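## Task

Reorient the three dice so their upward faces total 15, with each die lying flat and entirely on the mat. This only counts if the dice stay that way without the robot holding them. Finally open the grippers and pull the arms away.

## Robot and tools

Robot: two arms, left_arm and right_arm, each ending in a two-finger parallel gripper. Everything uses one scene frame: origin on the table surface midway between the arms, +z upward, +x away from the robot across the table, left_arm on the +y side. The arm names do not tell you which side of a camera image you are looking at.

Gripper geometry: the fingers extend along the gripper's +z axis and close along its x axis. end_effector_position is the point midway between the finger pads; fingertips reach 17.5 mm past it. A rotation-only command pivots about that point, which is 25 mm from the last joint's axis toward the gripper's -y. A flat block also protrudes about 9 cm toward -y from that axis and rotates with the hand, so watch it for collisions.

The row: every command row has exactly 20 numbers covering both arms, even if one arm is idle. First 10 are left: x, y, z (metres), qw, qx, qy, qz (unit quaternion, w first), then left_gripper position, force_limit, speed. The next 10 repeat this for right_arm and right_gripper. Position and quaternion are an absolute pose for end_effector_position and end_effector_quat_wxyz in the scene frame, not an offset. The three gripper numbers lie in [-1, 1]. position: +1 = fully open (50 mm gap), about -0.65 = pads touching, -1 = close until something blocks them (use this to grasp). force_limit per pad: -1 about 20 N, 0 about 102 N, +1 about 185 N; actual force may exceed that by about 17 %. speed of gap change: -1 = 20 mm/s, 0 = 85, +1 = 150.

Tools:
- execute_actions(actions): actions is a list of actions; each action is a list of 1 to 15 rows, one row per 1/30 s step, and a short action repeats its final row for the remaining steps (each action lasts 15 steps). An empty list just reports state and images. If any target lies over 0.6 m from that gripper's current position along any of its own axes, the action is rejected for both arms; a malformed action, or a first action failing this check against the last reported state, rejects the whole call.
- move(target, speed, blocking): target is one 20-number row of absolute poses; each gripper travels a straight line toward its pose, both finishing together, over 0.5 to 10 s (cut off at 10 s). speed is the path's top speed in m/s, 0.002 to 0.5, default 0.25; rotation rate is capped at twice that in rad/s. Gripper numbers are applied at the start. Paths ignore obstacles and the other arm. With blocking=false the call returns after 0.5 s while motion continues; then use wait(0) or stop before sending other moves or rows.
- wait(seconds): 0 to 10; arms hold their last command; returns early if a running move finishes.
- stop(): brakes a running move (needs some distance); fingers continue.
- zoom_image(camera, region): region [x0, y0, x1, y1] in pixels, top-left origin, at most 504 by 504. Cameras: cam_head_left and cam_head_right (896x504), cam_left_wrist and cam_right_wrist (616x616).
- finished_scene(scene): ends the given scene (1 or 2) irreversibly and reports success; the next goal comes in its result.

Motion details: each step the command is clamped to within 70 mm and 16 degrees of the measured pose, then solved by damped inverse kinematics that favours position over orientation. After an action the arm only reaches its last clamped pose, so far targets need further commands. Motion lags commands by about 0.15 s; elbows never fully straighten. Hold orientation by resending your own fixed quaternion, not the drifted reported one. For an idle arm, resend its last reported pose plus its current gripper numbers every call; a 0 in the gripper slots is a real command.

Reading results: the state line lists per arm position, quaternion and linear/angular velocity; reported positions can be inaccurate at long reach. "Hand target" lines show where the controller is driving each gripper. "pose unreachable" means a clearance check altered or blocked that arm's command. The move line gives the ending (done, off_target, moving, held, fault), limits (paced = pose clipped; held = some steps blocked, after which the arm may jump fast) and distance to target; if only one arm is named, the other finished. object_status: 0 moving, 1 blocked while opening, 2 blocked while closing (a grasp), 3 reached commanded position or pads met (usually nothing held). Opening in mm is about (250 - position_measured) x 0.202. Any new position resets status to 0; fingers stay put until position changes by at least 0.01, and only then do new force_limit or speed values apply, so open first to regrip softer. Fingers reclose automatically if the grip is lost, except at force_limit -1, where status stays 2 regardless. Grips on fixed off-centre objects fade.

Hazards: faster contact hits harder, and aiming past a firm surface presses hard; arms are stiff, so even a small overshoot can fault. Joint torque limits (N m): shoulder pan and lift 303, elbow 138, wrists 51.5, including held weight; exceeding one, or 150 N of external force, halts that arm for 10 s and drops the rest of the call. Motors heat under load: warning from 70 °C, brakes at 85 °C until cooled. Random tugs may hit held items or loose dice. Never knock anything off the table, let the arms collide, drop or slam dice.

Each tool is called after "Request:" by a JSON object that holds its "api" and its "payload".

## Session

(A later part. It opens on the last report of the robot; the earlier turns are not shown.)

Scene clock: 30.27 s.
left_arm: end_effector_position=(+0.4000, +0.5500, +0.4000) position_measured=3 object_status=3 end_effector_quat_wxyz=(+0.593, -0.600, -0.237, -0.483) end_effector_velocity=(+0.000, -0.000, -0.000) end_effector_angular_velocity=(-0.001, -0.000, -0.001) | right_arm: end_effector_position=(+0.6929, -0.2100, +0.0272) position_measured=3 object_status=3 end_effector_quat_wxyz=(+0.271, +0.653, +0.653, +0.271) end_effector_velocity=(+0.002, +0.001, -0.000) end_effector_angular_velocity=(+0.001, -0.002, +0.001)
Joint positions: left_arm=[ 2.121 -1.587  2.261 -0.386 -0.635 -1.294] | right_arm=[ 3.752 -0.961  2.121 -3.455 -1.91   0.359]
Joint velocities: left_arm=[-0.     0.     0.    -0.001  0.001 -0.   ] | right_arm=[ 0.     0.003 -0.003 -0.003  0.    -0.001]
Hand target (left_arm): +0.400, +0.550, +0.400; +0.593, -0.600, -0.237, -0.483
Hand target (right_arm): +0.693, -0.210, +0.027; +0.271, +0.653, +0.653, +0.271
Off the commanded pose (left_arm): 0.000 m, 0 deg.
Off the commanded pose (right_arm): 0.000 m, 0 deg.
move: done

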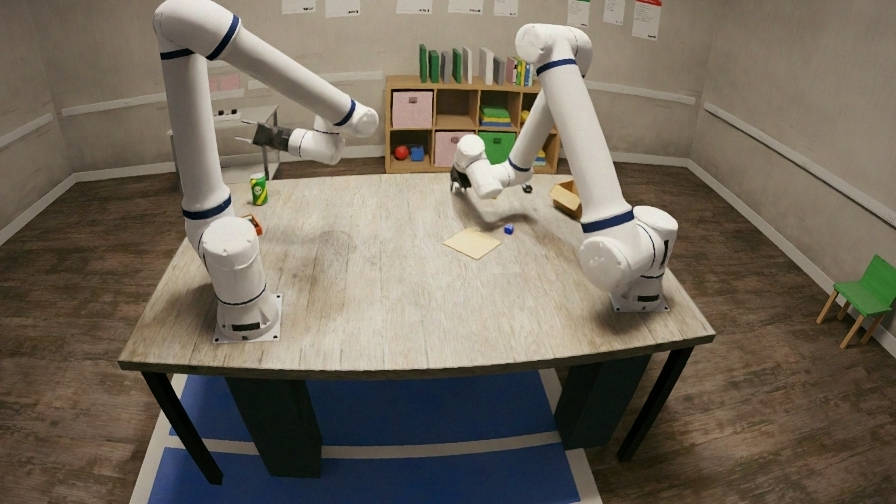

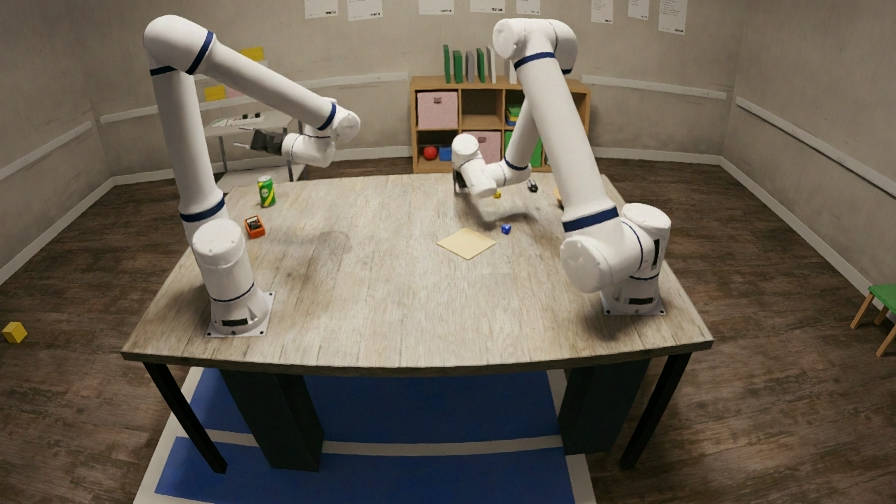

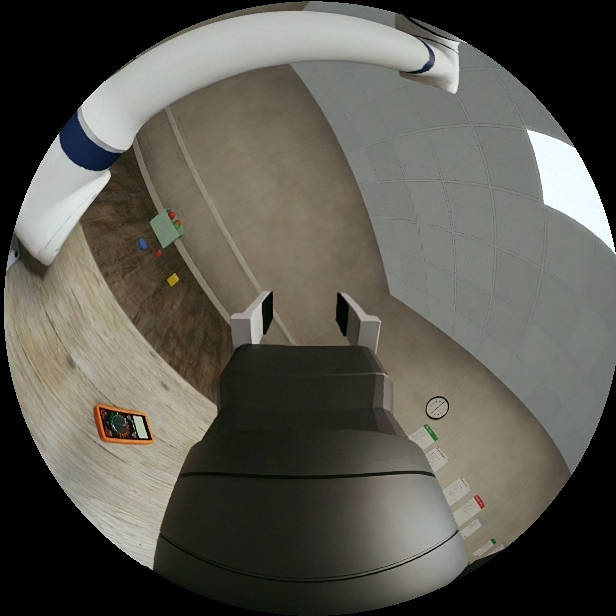

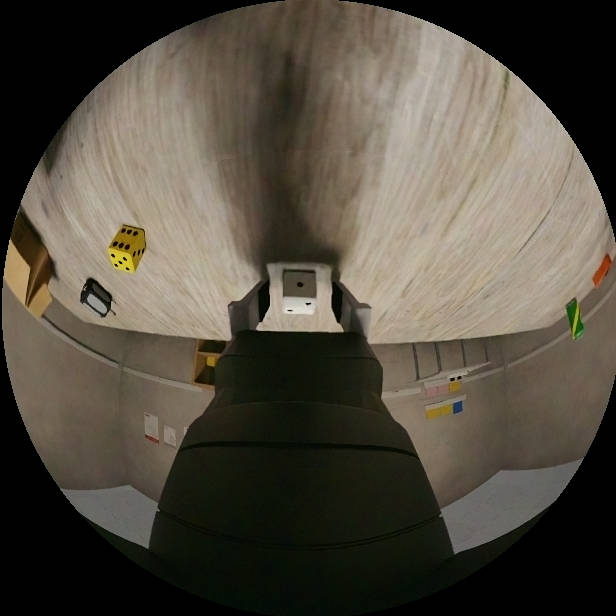

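Request:
{"api": "move", "payload": {"target": [0.4,0.55,0.4,0.593,-0.6,-0.237,-0.483,1,0,0,0.70,-0.211,0.075,0,0.707,0.707,0,1,0,0], "speed": 0.3}}

Request:
{"api": "move", "payload": {"target": [0.4,0.55,0.4,0.593,-0.6,-0.237,-0.483,1,0,0,0.735,-0.211,0.05,-0.271,0.653,0.653,-0.271,1,0,0], "speed": 0.3}}

Request:
{"api": "move", "payload": {"target": [0.4,0.55,0.4,0.593,-0.6,-0.237,-0.483,1,0,0,0.714,-0.211,0.027,-0.271,0.653,0.653,-0.271,1,0,0], "speed": 0.05}}

Request:
{"api": "zoom_image", "payload": {"camera": "cam_right_wrist", "region": [230,220,380,370]}}

Scene clock: 41.00 s.
left_arm: end_effector_position=(+0.4000, +0.5500, +0.4000) position_measured=3 object_status=3 end_effector_quat_wxyz=(+0.593, -0.600, -0.237, -0.483) end_effector_velocity=(+0.000, -0.001, -0.000) end_effector_angular_velocity=(-0.001, -0.000, -0.003) | right_arm: end_effector_position=(+0.7002, -0.2111, +0.0746) position_measured=3 object_status=3 end_effector_quat_wxyz=(+0.001, +0.707, +0.707, +0.000) end_effector_velocity=(-0.000, -0.001, -0.001) end_effector_angular_velocity=(-0.002, +0.013, +0.002)
Joint positions: left_arm=[ 2.121 -1.587  2.261 -0.386 -0.635 -1.294] | right_arm=[ 3.629 -1.075  1.771 -2.268 -1.572  0.367]
Joint velocities: left_arm=[-0.002  0.    -0.    -0.001  0.001 -0.   ] | right_arm=[-0.002  0.003 -0.007  0.017  0.003 -0.003]
Hand target (left_arm): +0.400, +0.550, +0.400; +0.593, -0.600, -0.237, -0.483
Hand target (right_arm): +0.700, -0.211, +0.075; +0.000, +0.707, +0.707, -0.000
Off the commanded pose (left_arm): 0.000 m, 0 deg.
Off the commanded pose (right_arm): 0.000 m, 0 deg.
move: done

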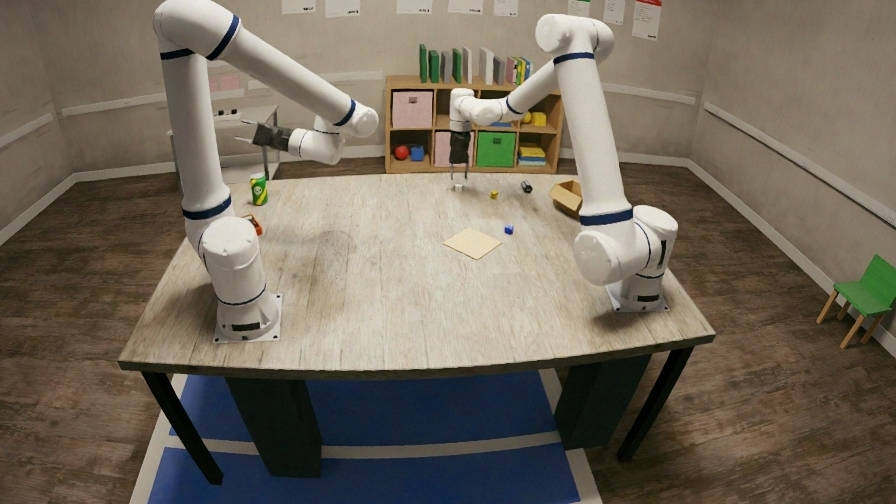

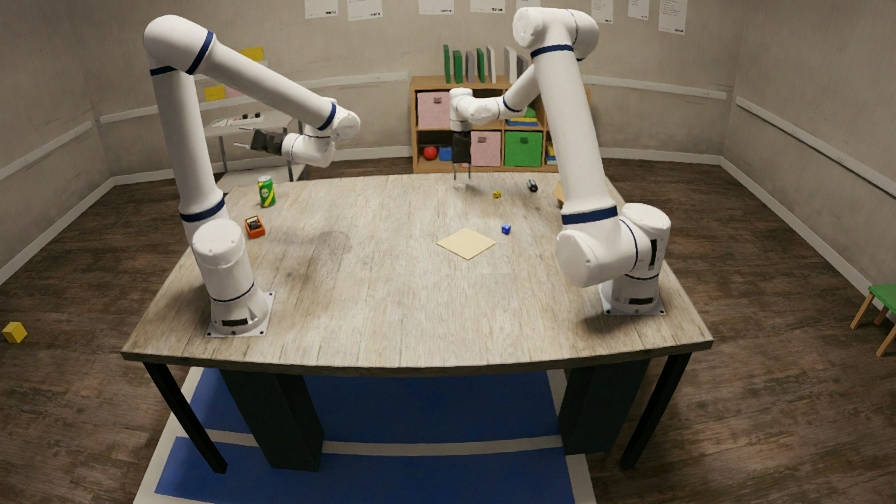

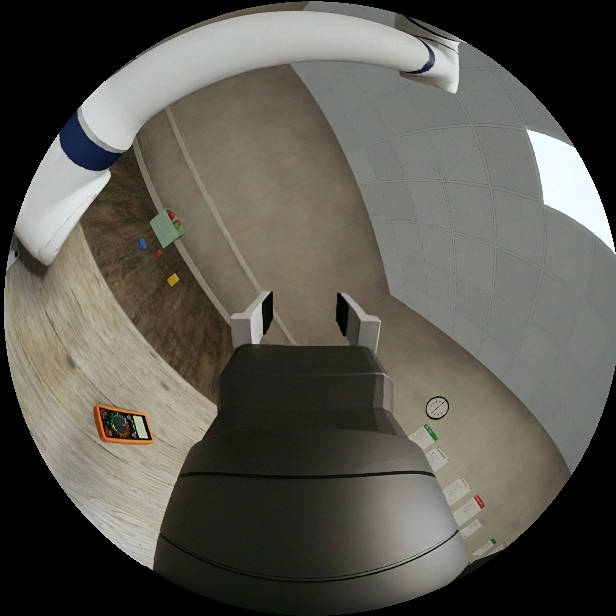

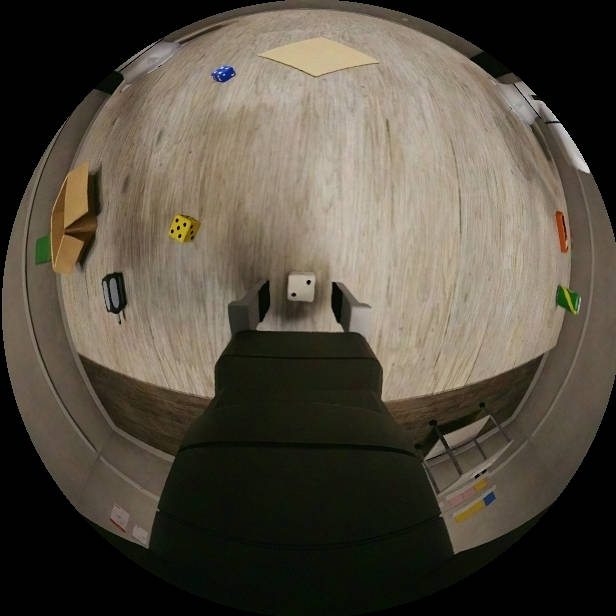

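Scene clock: 42.87 s.
left_arm: end_effector_position=(+0.4000, +0.5500, +0.4000) position_measured=3 object_status=3 end_effector_quat_wxyz=(+0.593, -0.600, -0.237, -0.483) end_effector_velocity=(-0.000, +0.001, -0.000) end_effector_angular_velocity=(-0.000, -0.001, +0.002) | right_arm: end_effector_position=(+0.7349, -0.2112, +0.0494) position_measured=3 object_status=3 end_effector_quat_wxyz=(-0.270, +0.653, +0.653, -0.271) end_effector_velocity=(+0.001, -0.001, -0.001) end_effector_angular_velocity=(-0.001, +0.013, -0.001)
Joint positions: left_arm=[ 2.121 -1.587  2.261 -0.386 -0.635 -1.294] | right_arm=[ 3.55  -0.703  1.196 -1.299 -1.37   0.207]
Joint velocities: left_arm=[ 0.002 -0.     0.    -0.    -0.    -0.001] | right_arm=[-0.002  0.008 -0.009  0.015  0.001 -0.003]
Hand target (left_arm): +0.400, +0.550, +0.400; +0.593, -0.600, -0.237, -0.483
Hand target (right_arm): +0.735, -0.211, +0.049; -0.271, +0.653, +0.653, -0.271
Off the commanded pose (left_arm): 0.000 m, 0 deg.
Off the commanded pose (right_arm): 0.001 m, 0 deg.
move: done

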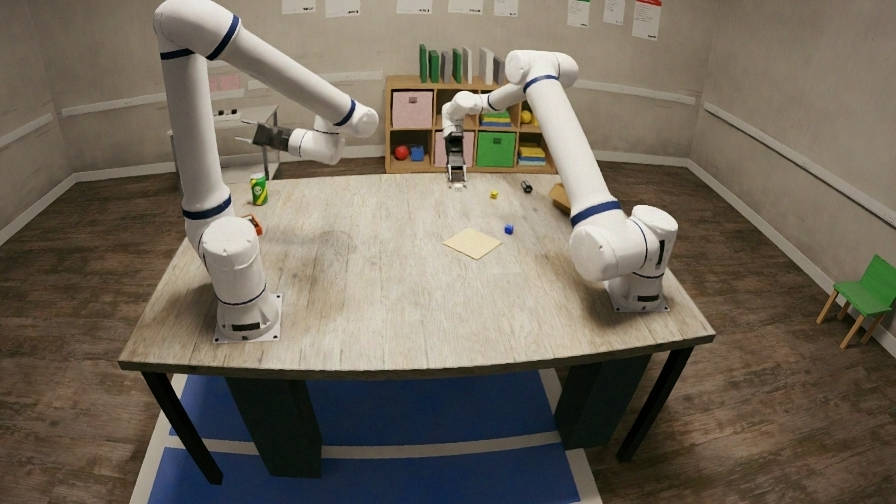

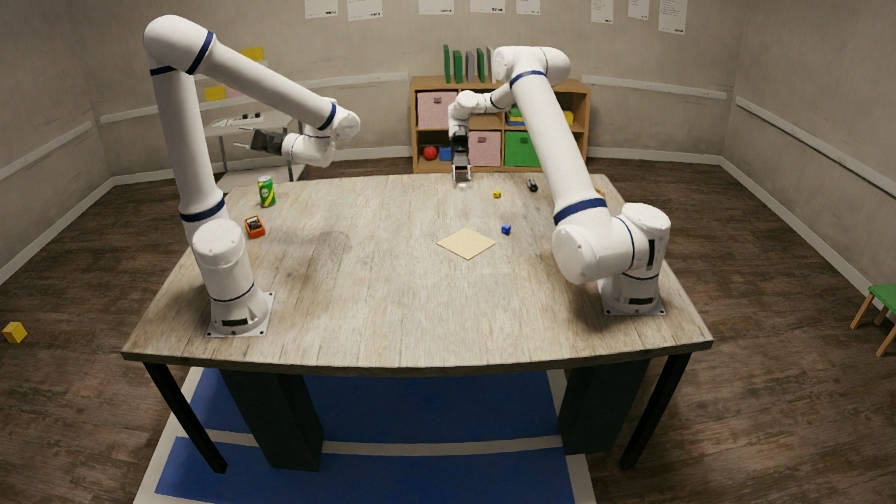

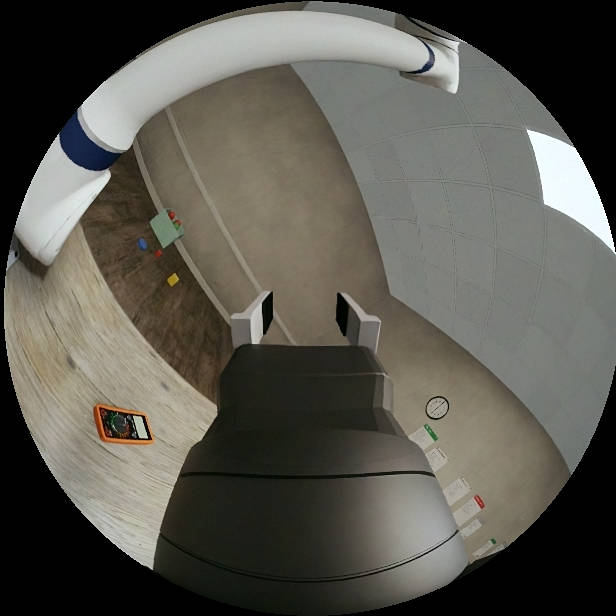

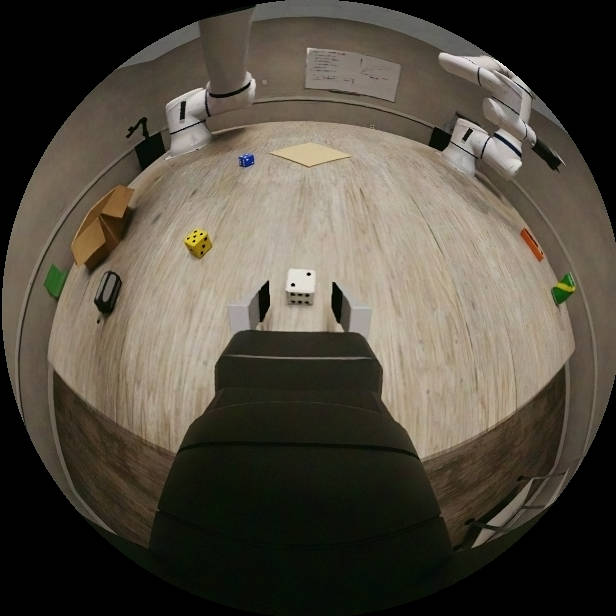

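Scene clock: 43.83 s.
left_arm: end_effector_position=(+0.4000, +0.5500, +0.4000) position_measured=3 object_status=3 end_effector_quat_wxyz=(+0.593, -0.600, -0.237, -0.483) end_effector_velocity=(-0.000, +0.001, -0.000) end_effector_angular_velocity=(-0.000, -0.000, +0.003) | right_arm: end_effector_position=(+0.7142, -0.2110, +0.0271) position_measured=3 object_status=3 end_effector_quat_wxyz=(-0.271, +0.653, +0.653, -0.271) end_effector_velocity=(-0.001, -0.000, -0.002) end_effector_angular_velocity=(+0.000, -0.001, +0.000)
Joint positions: left_arm=[ 2.121 -1.587  2.261 -0.386 -0.635 -1.294] | right_arm=[ 3.555 -0.712  1.258 -1.352 -1.365  0.21 ]
Joint velocities: left_arm=[ 0.003 -0.    -0.    -0.     0.    -0.   ] | right_arm=[ 0.    -0.001  0.005 -0.005  0.    -0.   ]
Hand target (left_arm): +0.400, +0.550, +0.400; +0.593, -0.600, -0.237, -0.483
Hand target (right_arm): +0.714, -0.211, +0.027; -0.271, +0.653, +0.653, -0.271
Off the commanded pose (left_arm): 0.000 m, 0 deg.
Off the commanded pose (right_arm): 0.000 m, 0 deg.
move: done

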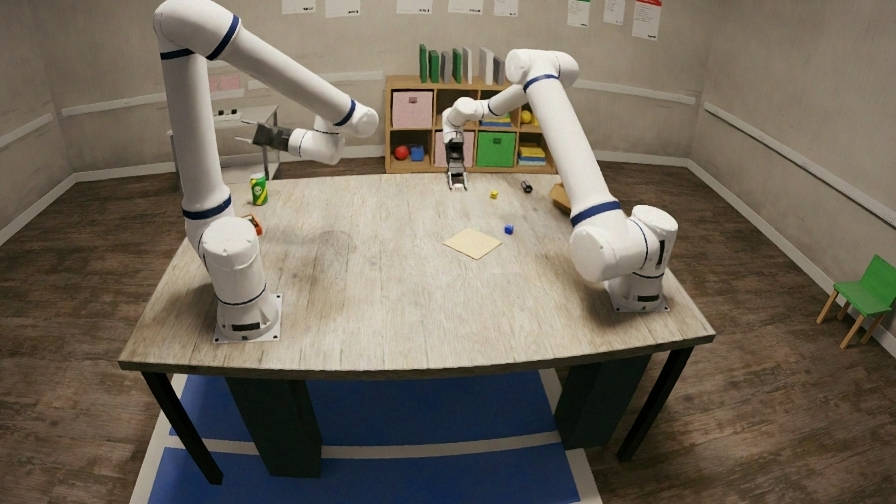

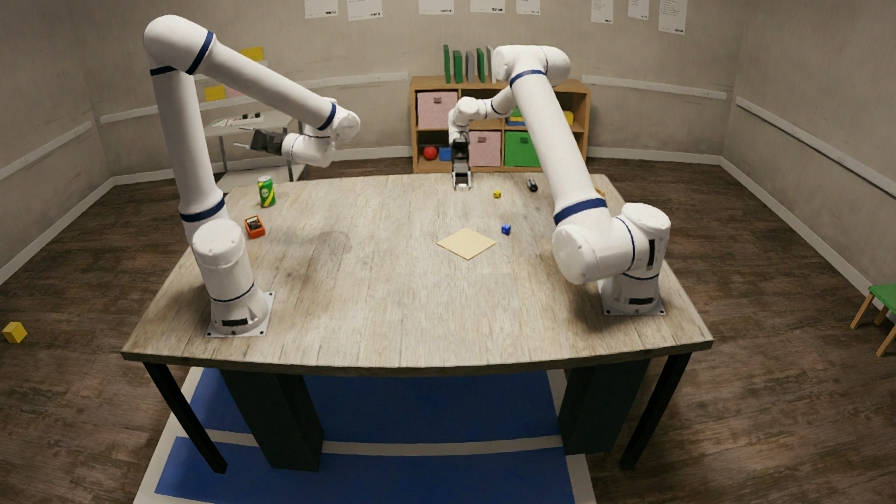

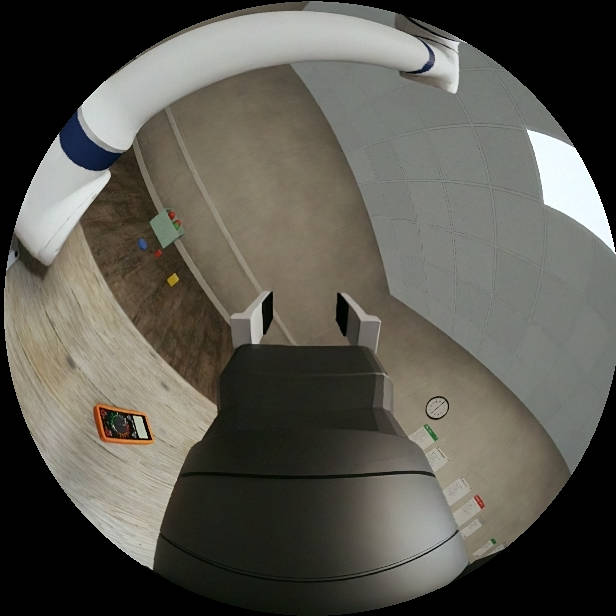

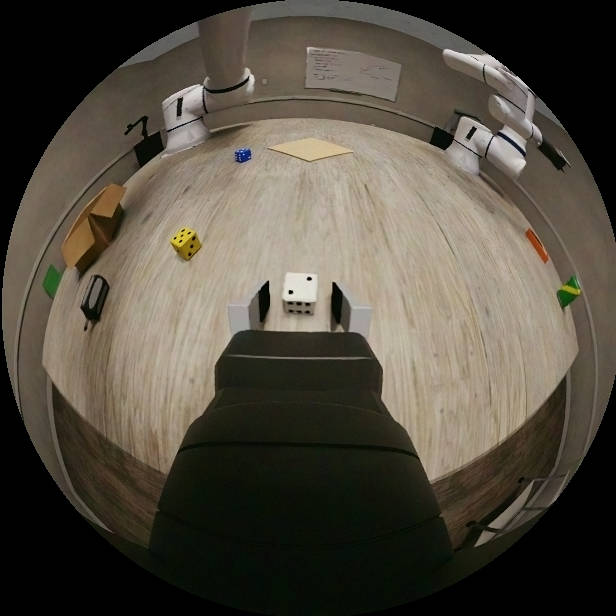

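Region (230, 220, 380, 370) of cam_right_wrist's 616x616 image, scaled by 3.360, with more detail than that image has.

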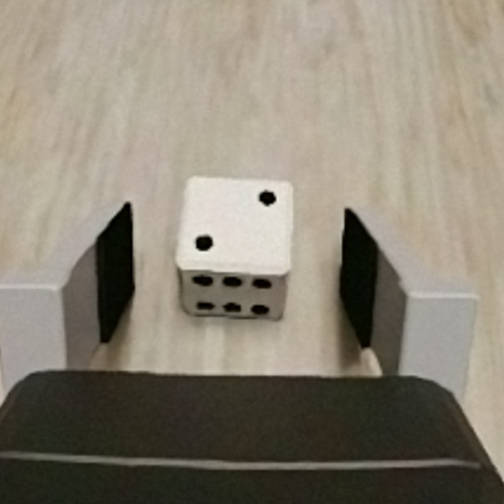

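Request:
{"api": "move", "payload": {"target": [0.4,0.55,0.4,0.593,-0.6,-0.237,-0.483,1,0,0,0.714,-0.211,0.026,-0.271,0.653,0.653,-0.271,-1,-0.5,0], "speed": 0.02}}

Request:
{"api": "move", "payload": {"target": [0.4,0.55,0.4,0.593,-0.6,-0.237,-0.483,1,0,0,0.69,-0.211,0.07,-0.271,0.653,0.653,-0.271,-1,-0.5,0], "speed": 0.2}}

Request:
{"api": "move", "payload": {"target": [0.4,0.55,0.4,0.593,-0.6,-0.237,-0.483,1,0,0,0.265,-0.195,0.055,0.271,0.653,0.653,0.271,-1,-0.5,0], "speed": 0.35}}

Request:
{"api": "move", "payload": {"target": [0.4,0.55,0.4,0.593,-0.6,-0.237,-0.483,1,0,0,0.265,-0.195,0.03,0.271,0.653,0.653,0.271,-1,-0.5,0], "speed": 0.04}}

Request:
{"api": "zoom_image", "payload": {"camera": "cam_head_left", "region": [410,190,530,270]}}

Scene clock: 60.43 s.
left_arm: end_effector_position=(+0.4000, +0.5500, +0.4000) position_measured=3 object_status=3 end_effector_quat_wxyz=(+0.593, -0.600, -0.237, -0.483) end_effector_velocity=(+0.000, -0.000, -0.000) end_effector_angular_velocity=(+0.000, +0.001, -0.000) | right_arm: end_effector_position=(+0.7141, -0.2110, +0.0262) position_measured=132 object_status=2 end_effector_quat_wxyz=(-0.271, +0.653, +0.653, -0.271) end_effector_velocity=(-0.001, -0.000, -0.002) end_effector_angular_velocity=(+0.001, +0.001, +0.001)
Joint positions: left_arm=[ 2.121 -1.587  2.261 -0.386 -0.635 -1.294] | right_arm=[ 3.555 -0.711  1.258 -1.353 -1.365  0.21 ]
Joint velocities: left_arm=[-0.001  0.     0.    -0.    -0.     0.001] | right_arm=[ 0.     0.001  0.002 -0.002  0.    -0.002]
Hand target (left_arm): +0.400, +0.550, +0.400; +0.593, -0.600, -0.237, -0.483
Hand target (right_arm): +0.714, -0.211, +0.026; -0.271, +0.653, +0.653, -0.271
Off the commanded pose (left_arm): 0.000 m, 0 deg.
Off the commanded pose (right_arm): 0.000 m, 0 deg.
move: done

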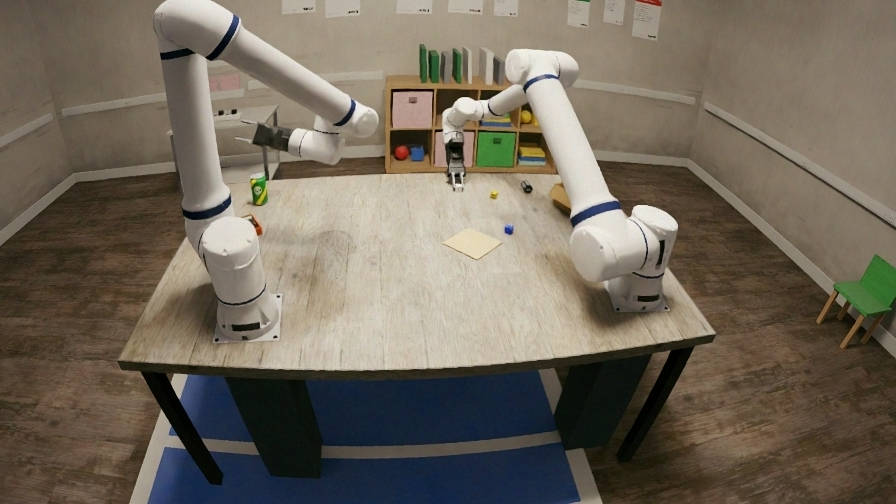

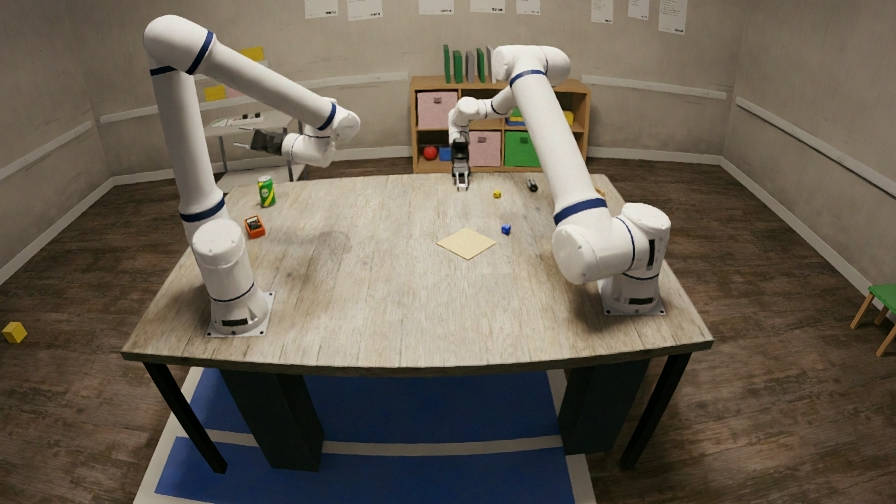

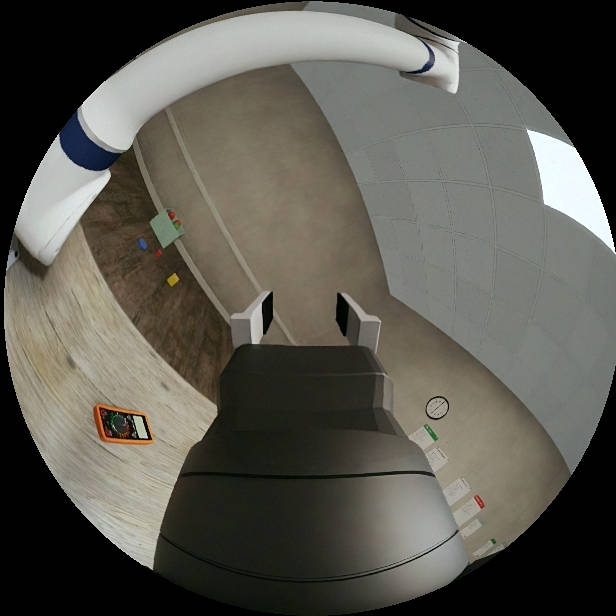

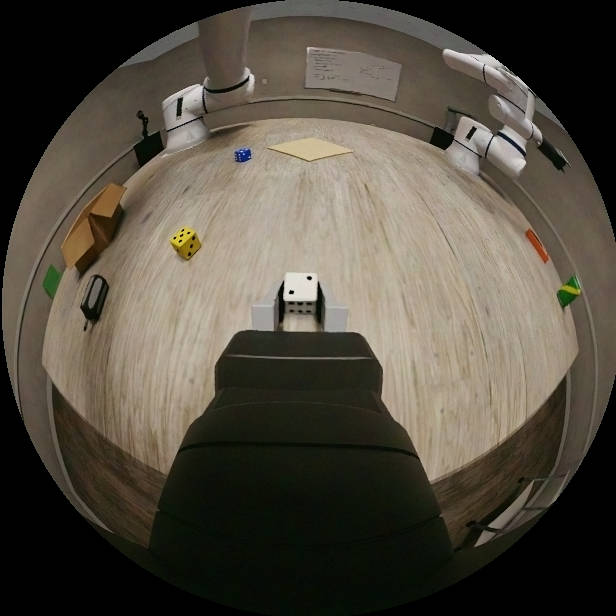

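Scene clock: 61.33 s.
left_arm: end_effector_position=(+0.4000, +0.5500, +0.4000) position_measured=3 object_status=3 end_effector_quat_wxyz=(+0.593, -0.600, -0.237, -0.483) end_effector_velocity=(-0.000, +0.001, -0.000) end_effector_angular_velocity=(+0.000, +0.000, +0.002) | right_arm: end_effector_position=(+0.6900, -0.2110, +0.0697) position_measured=132 object_status=2 end_effector_quat_wxyz=(-0.271, +0.653, +0.653, -0.271) end_effector_velocity=(-0.000, +0.000, +0.002) end_effector_angular_velocity=(+0.001, -0.003, +0.000)
Joint positions: left_arm=[ 2.121 -1.587  2.261 -0.386 -0.635 -1.294] | right_arm=[ 3.562 -0.781  1.303 -1.329 -1.36   0.215]
Joint velocities: left_arm=[ 0.001  0.     0.    -0.    -0.     0.   ] | right_arm=[ 0.    -0.003  0.002 -0.002 -0.    -0.001]
Hand target (left_arm): +0.400, +0.550, +0.400; +0.593, -0.600, -0.237, -0.483
Hand target (right_arm): +0.690, -0.211, +0.070; -0.271, +0.653, +0.653, -0.271
Off the commanded pose (left_arm): 0.000 m, 0 deg.
Off the commanded pose (right_arm): 0.000 m, 0 deg.
move: done

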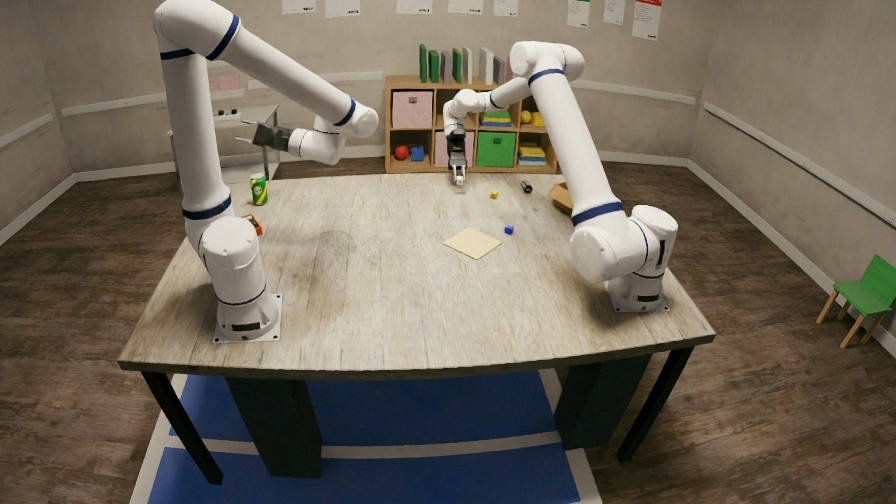

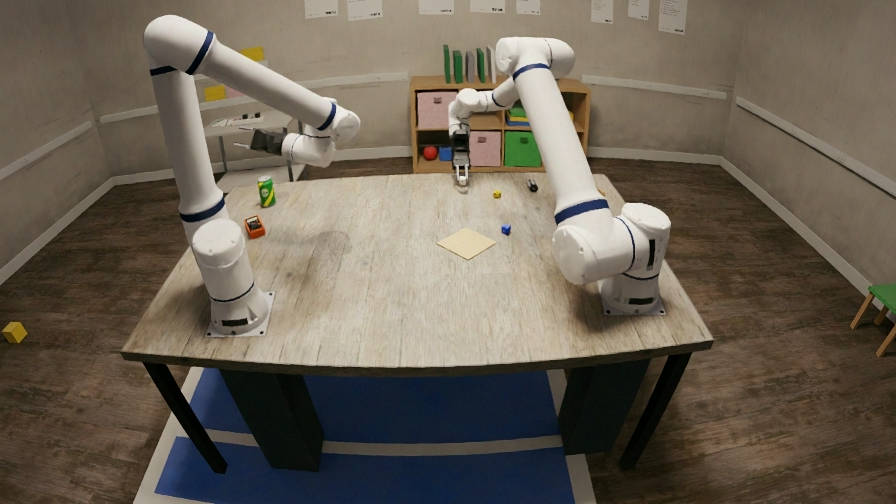

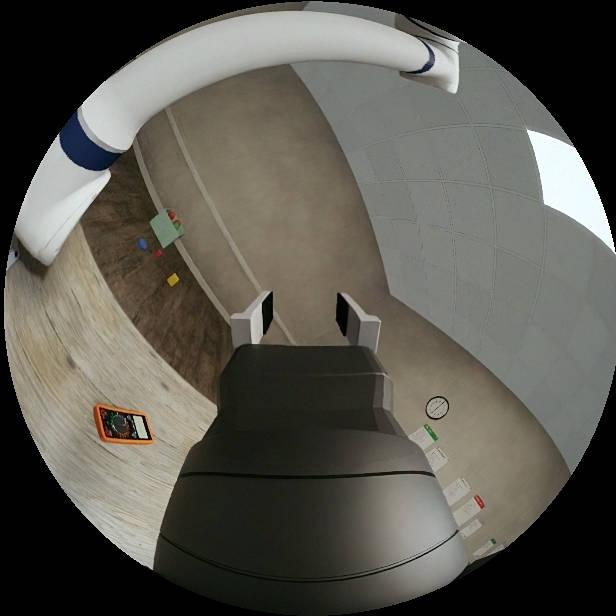

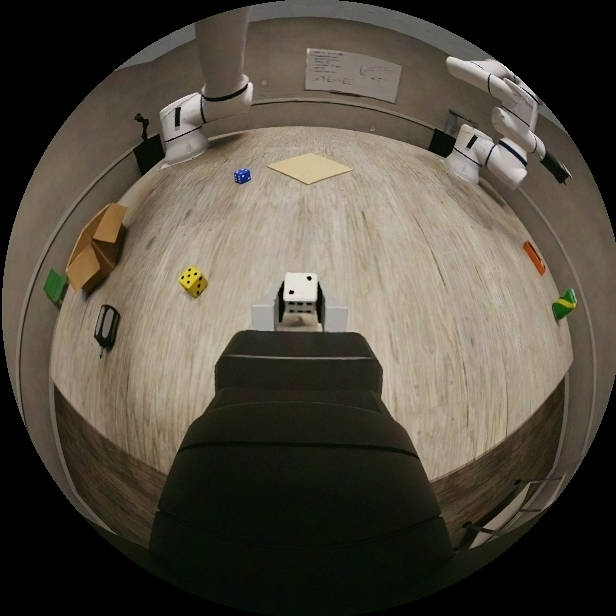

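Scene clock: 64.17 s.
left_arm: end_effector_position=(+0.4000, +0.5500, +0.4000) position_measured=3 object_status=3 end_effector_quat_wxyz=(+0.593, -0.600, -0.237, -0.483) end_effector_velocity=(-0.000, +0.000, +0.000) end_effector_angular_velocity=(+0.000, +0.000, +0.002) | right_arm: end_effector_position=(+0.2645, -0.1942, +0.0552) position_measured=132 object_status=2 end_effector_quat_wxyz=(+0.268, +0.654, +0.653, +0.271) end_effector_velocity=(-0.002, +0.001, +0.000) end_effector_angular_velocity=(+0.001, -0.012, +0.000)
Joint positions: left_arm=[ 2.121 -1.587  2.261 -0.386 -0.635 -1.294] | right_arm=[ 4.303 -1.247  2.538 -3.331 -2.223  0.88 ]
Joint velocities: left_arm=[ 0.001 -0.     0.    -0.    -0.001  0.001] | right_arm=[ 0.01   0.006  0.001 -0.01  -0.013  0.005]
Hand target (left_arm): +0.400, +0.550, +0.400; +0.593, -0.600, -0.237, -0.483
Hand target (right_arm): +0.264, -0.194, +0.055; +0.269, +0.654, +0.653, +0.271
Off the commanded pose (left_arm): 0.000 m, 0 deg.
Off the commanded pose (right_arm): 0.001 m, 0 deg.
move: done

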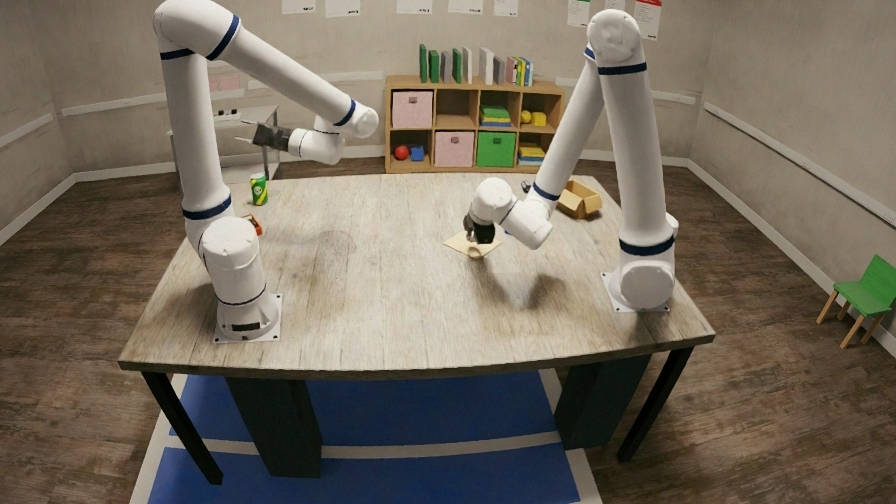

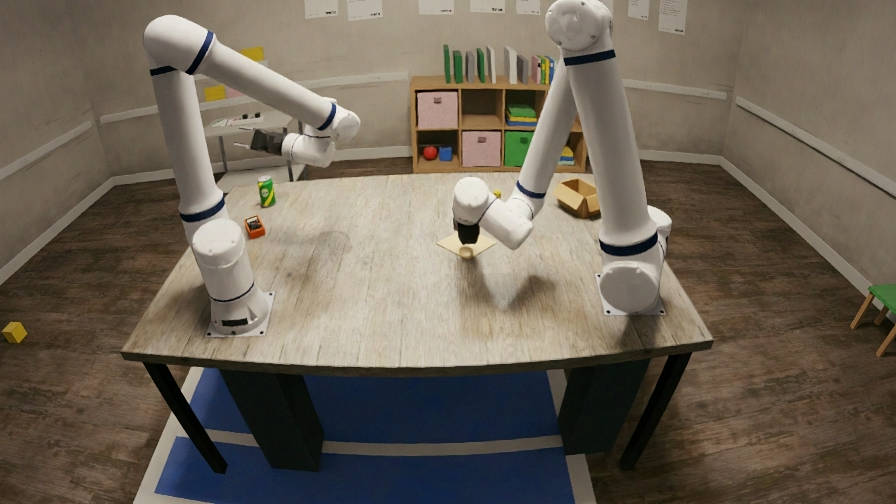

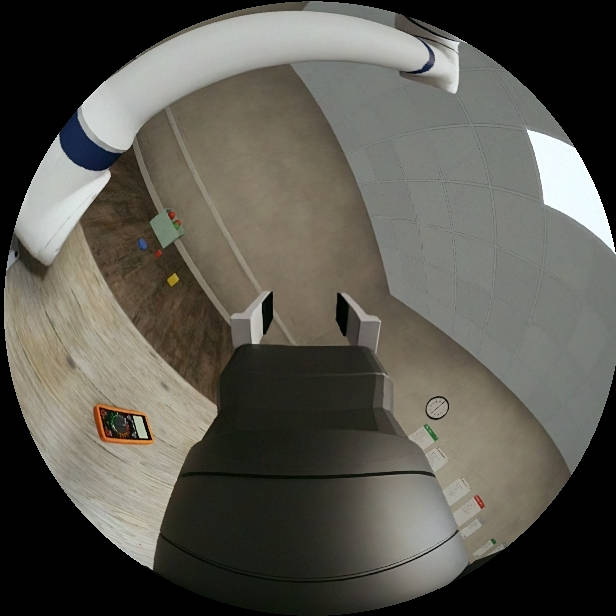

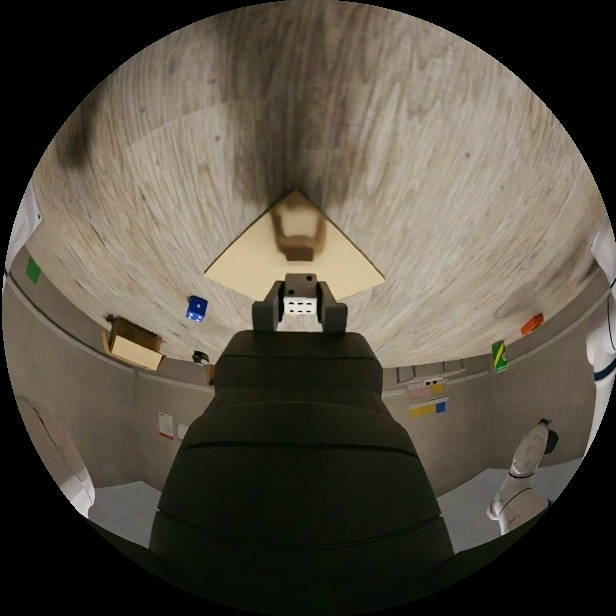

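Scene clock: 65.13 s.
left_arm: end_effector_position=(+0.4000, +0.5500, +0.4000) position_measured=3 object_status=3 end_effector_quat_wxyz=(+0.593, -0.600, -0.237, -0.483) end_effector_velocity=(+0.000, -0.000, -0.000) end_effector_angular_velocity=(-0.000, -0.000, -0.001) | right_arm: end_effector_position=(+0.2651, -0.1949, +0.0304) position_measured=132 object_status=2 end_effector_quat_wxyz=(+0.271, +0.653, +0.653, +0.271) end_effector_velocity=(-0.000, -0.000, -0.002) end_effector_angular_velocity=(+0.002, -0.002, +0.000)
Joint positions: left_arm=[ 2.121 -1.587  2.261 -0.386 -0.635 -1.294] | right_arm=[ 4.303 -1.176  2.54  -3.405 -2.228  0.878]
Joint velocities: left_arm=[-0.001  0.     0.    -0.     0.    -0.   ] | right_arm=[ 0.001  0.007  0.001 -0.01  -0.001 -0.   ]
Hand target (left_arm): +0.400, +0.550, +0.400; +0.593, -0.600, -0.237, -0.483
Hand target (right_arm): +0.265, -0.195, +0.030; +0.271, +0.653, +0.653, +0.271
Off the commanded pose (left_arm): 0.000 m, 0 deg.
Off the commanded pose (right_arm): 0.000 m, 0 deg.
move: done

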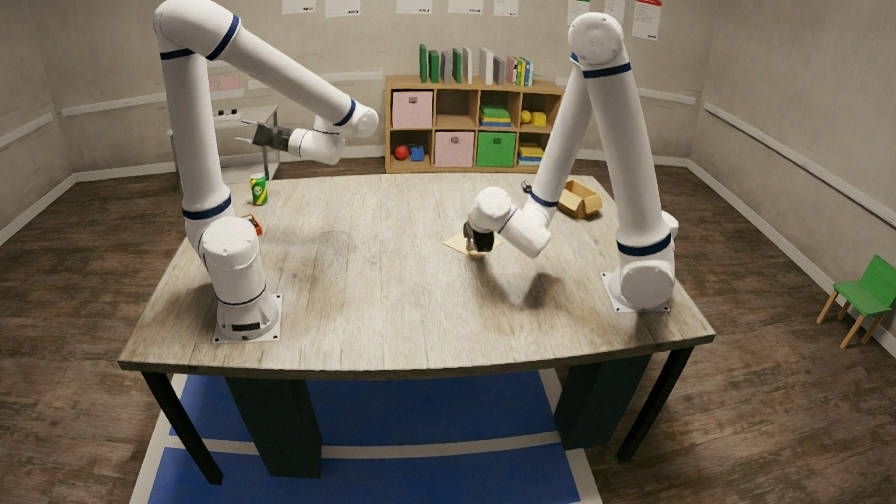

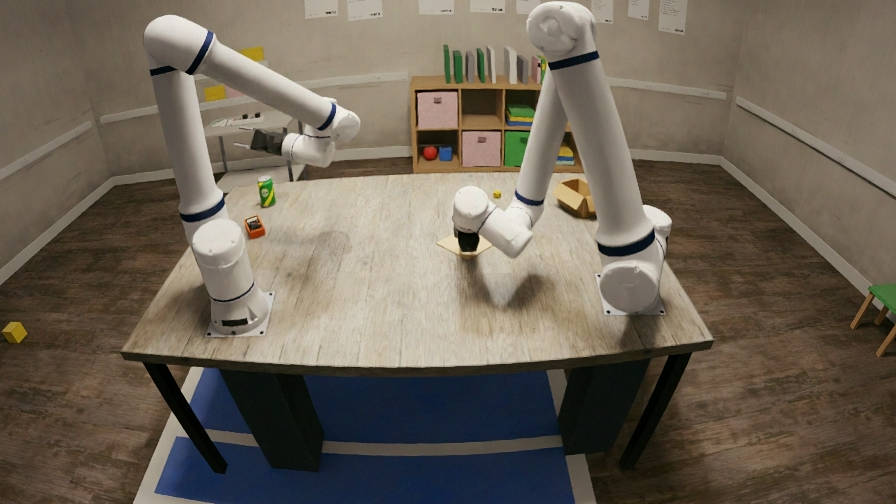

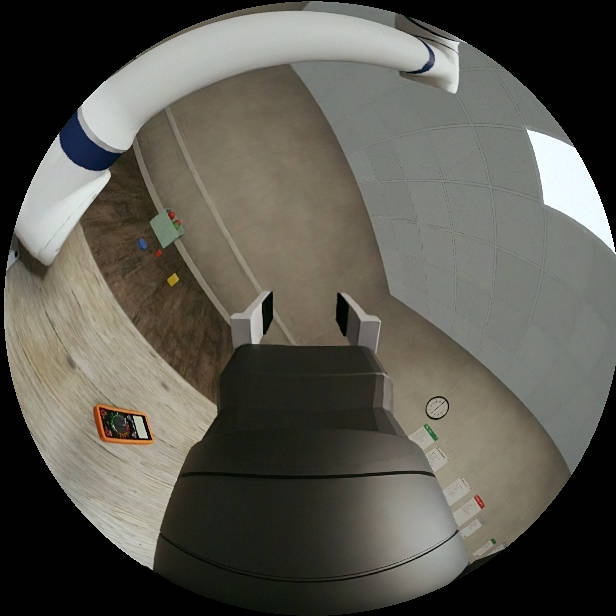

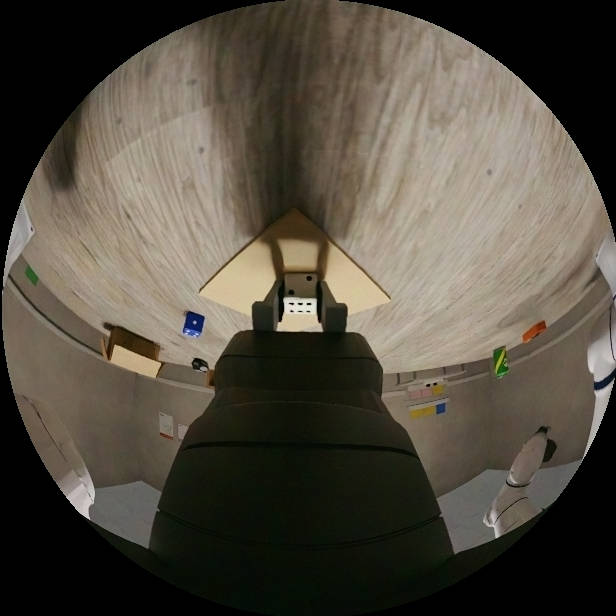

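Region (410, 190, 530, 270) of cam_head_left's 896x504 image, scaled by 4.200, with more detail than that image has.

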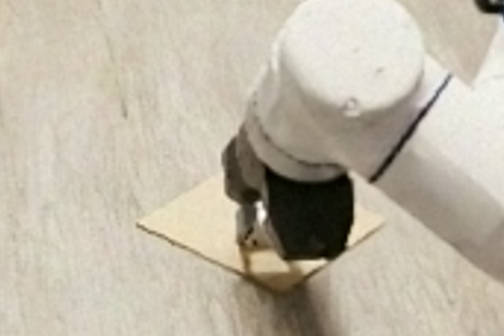

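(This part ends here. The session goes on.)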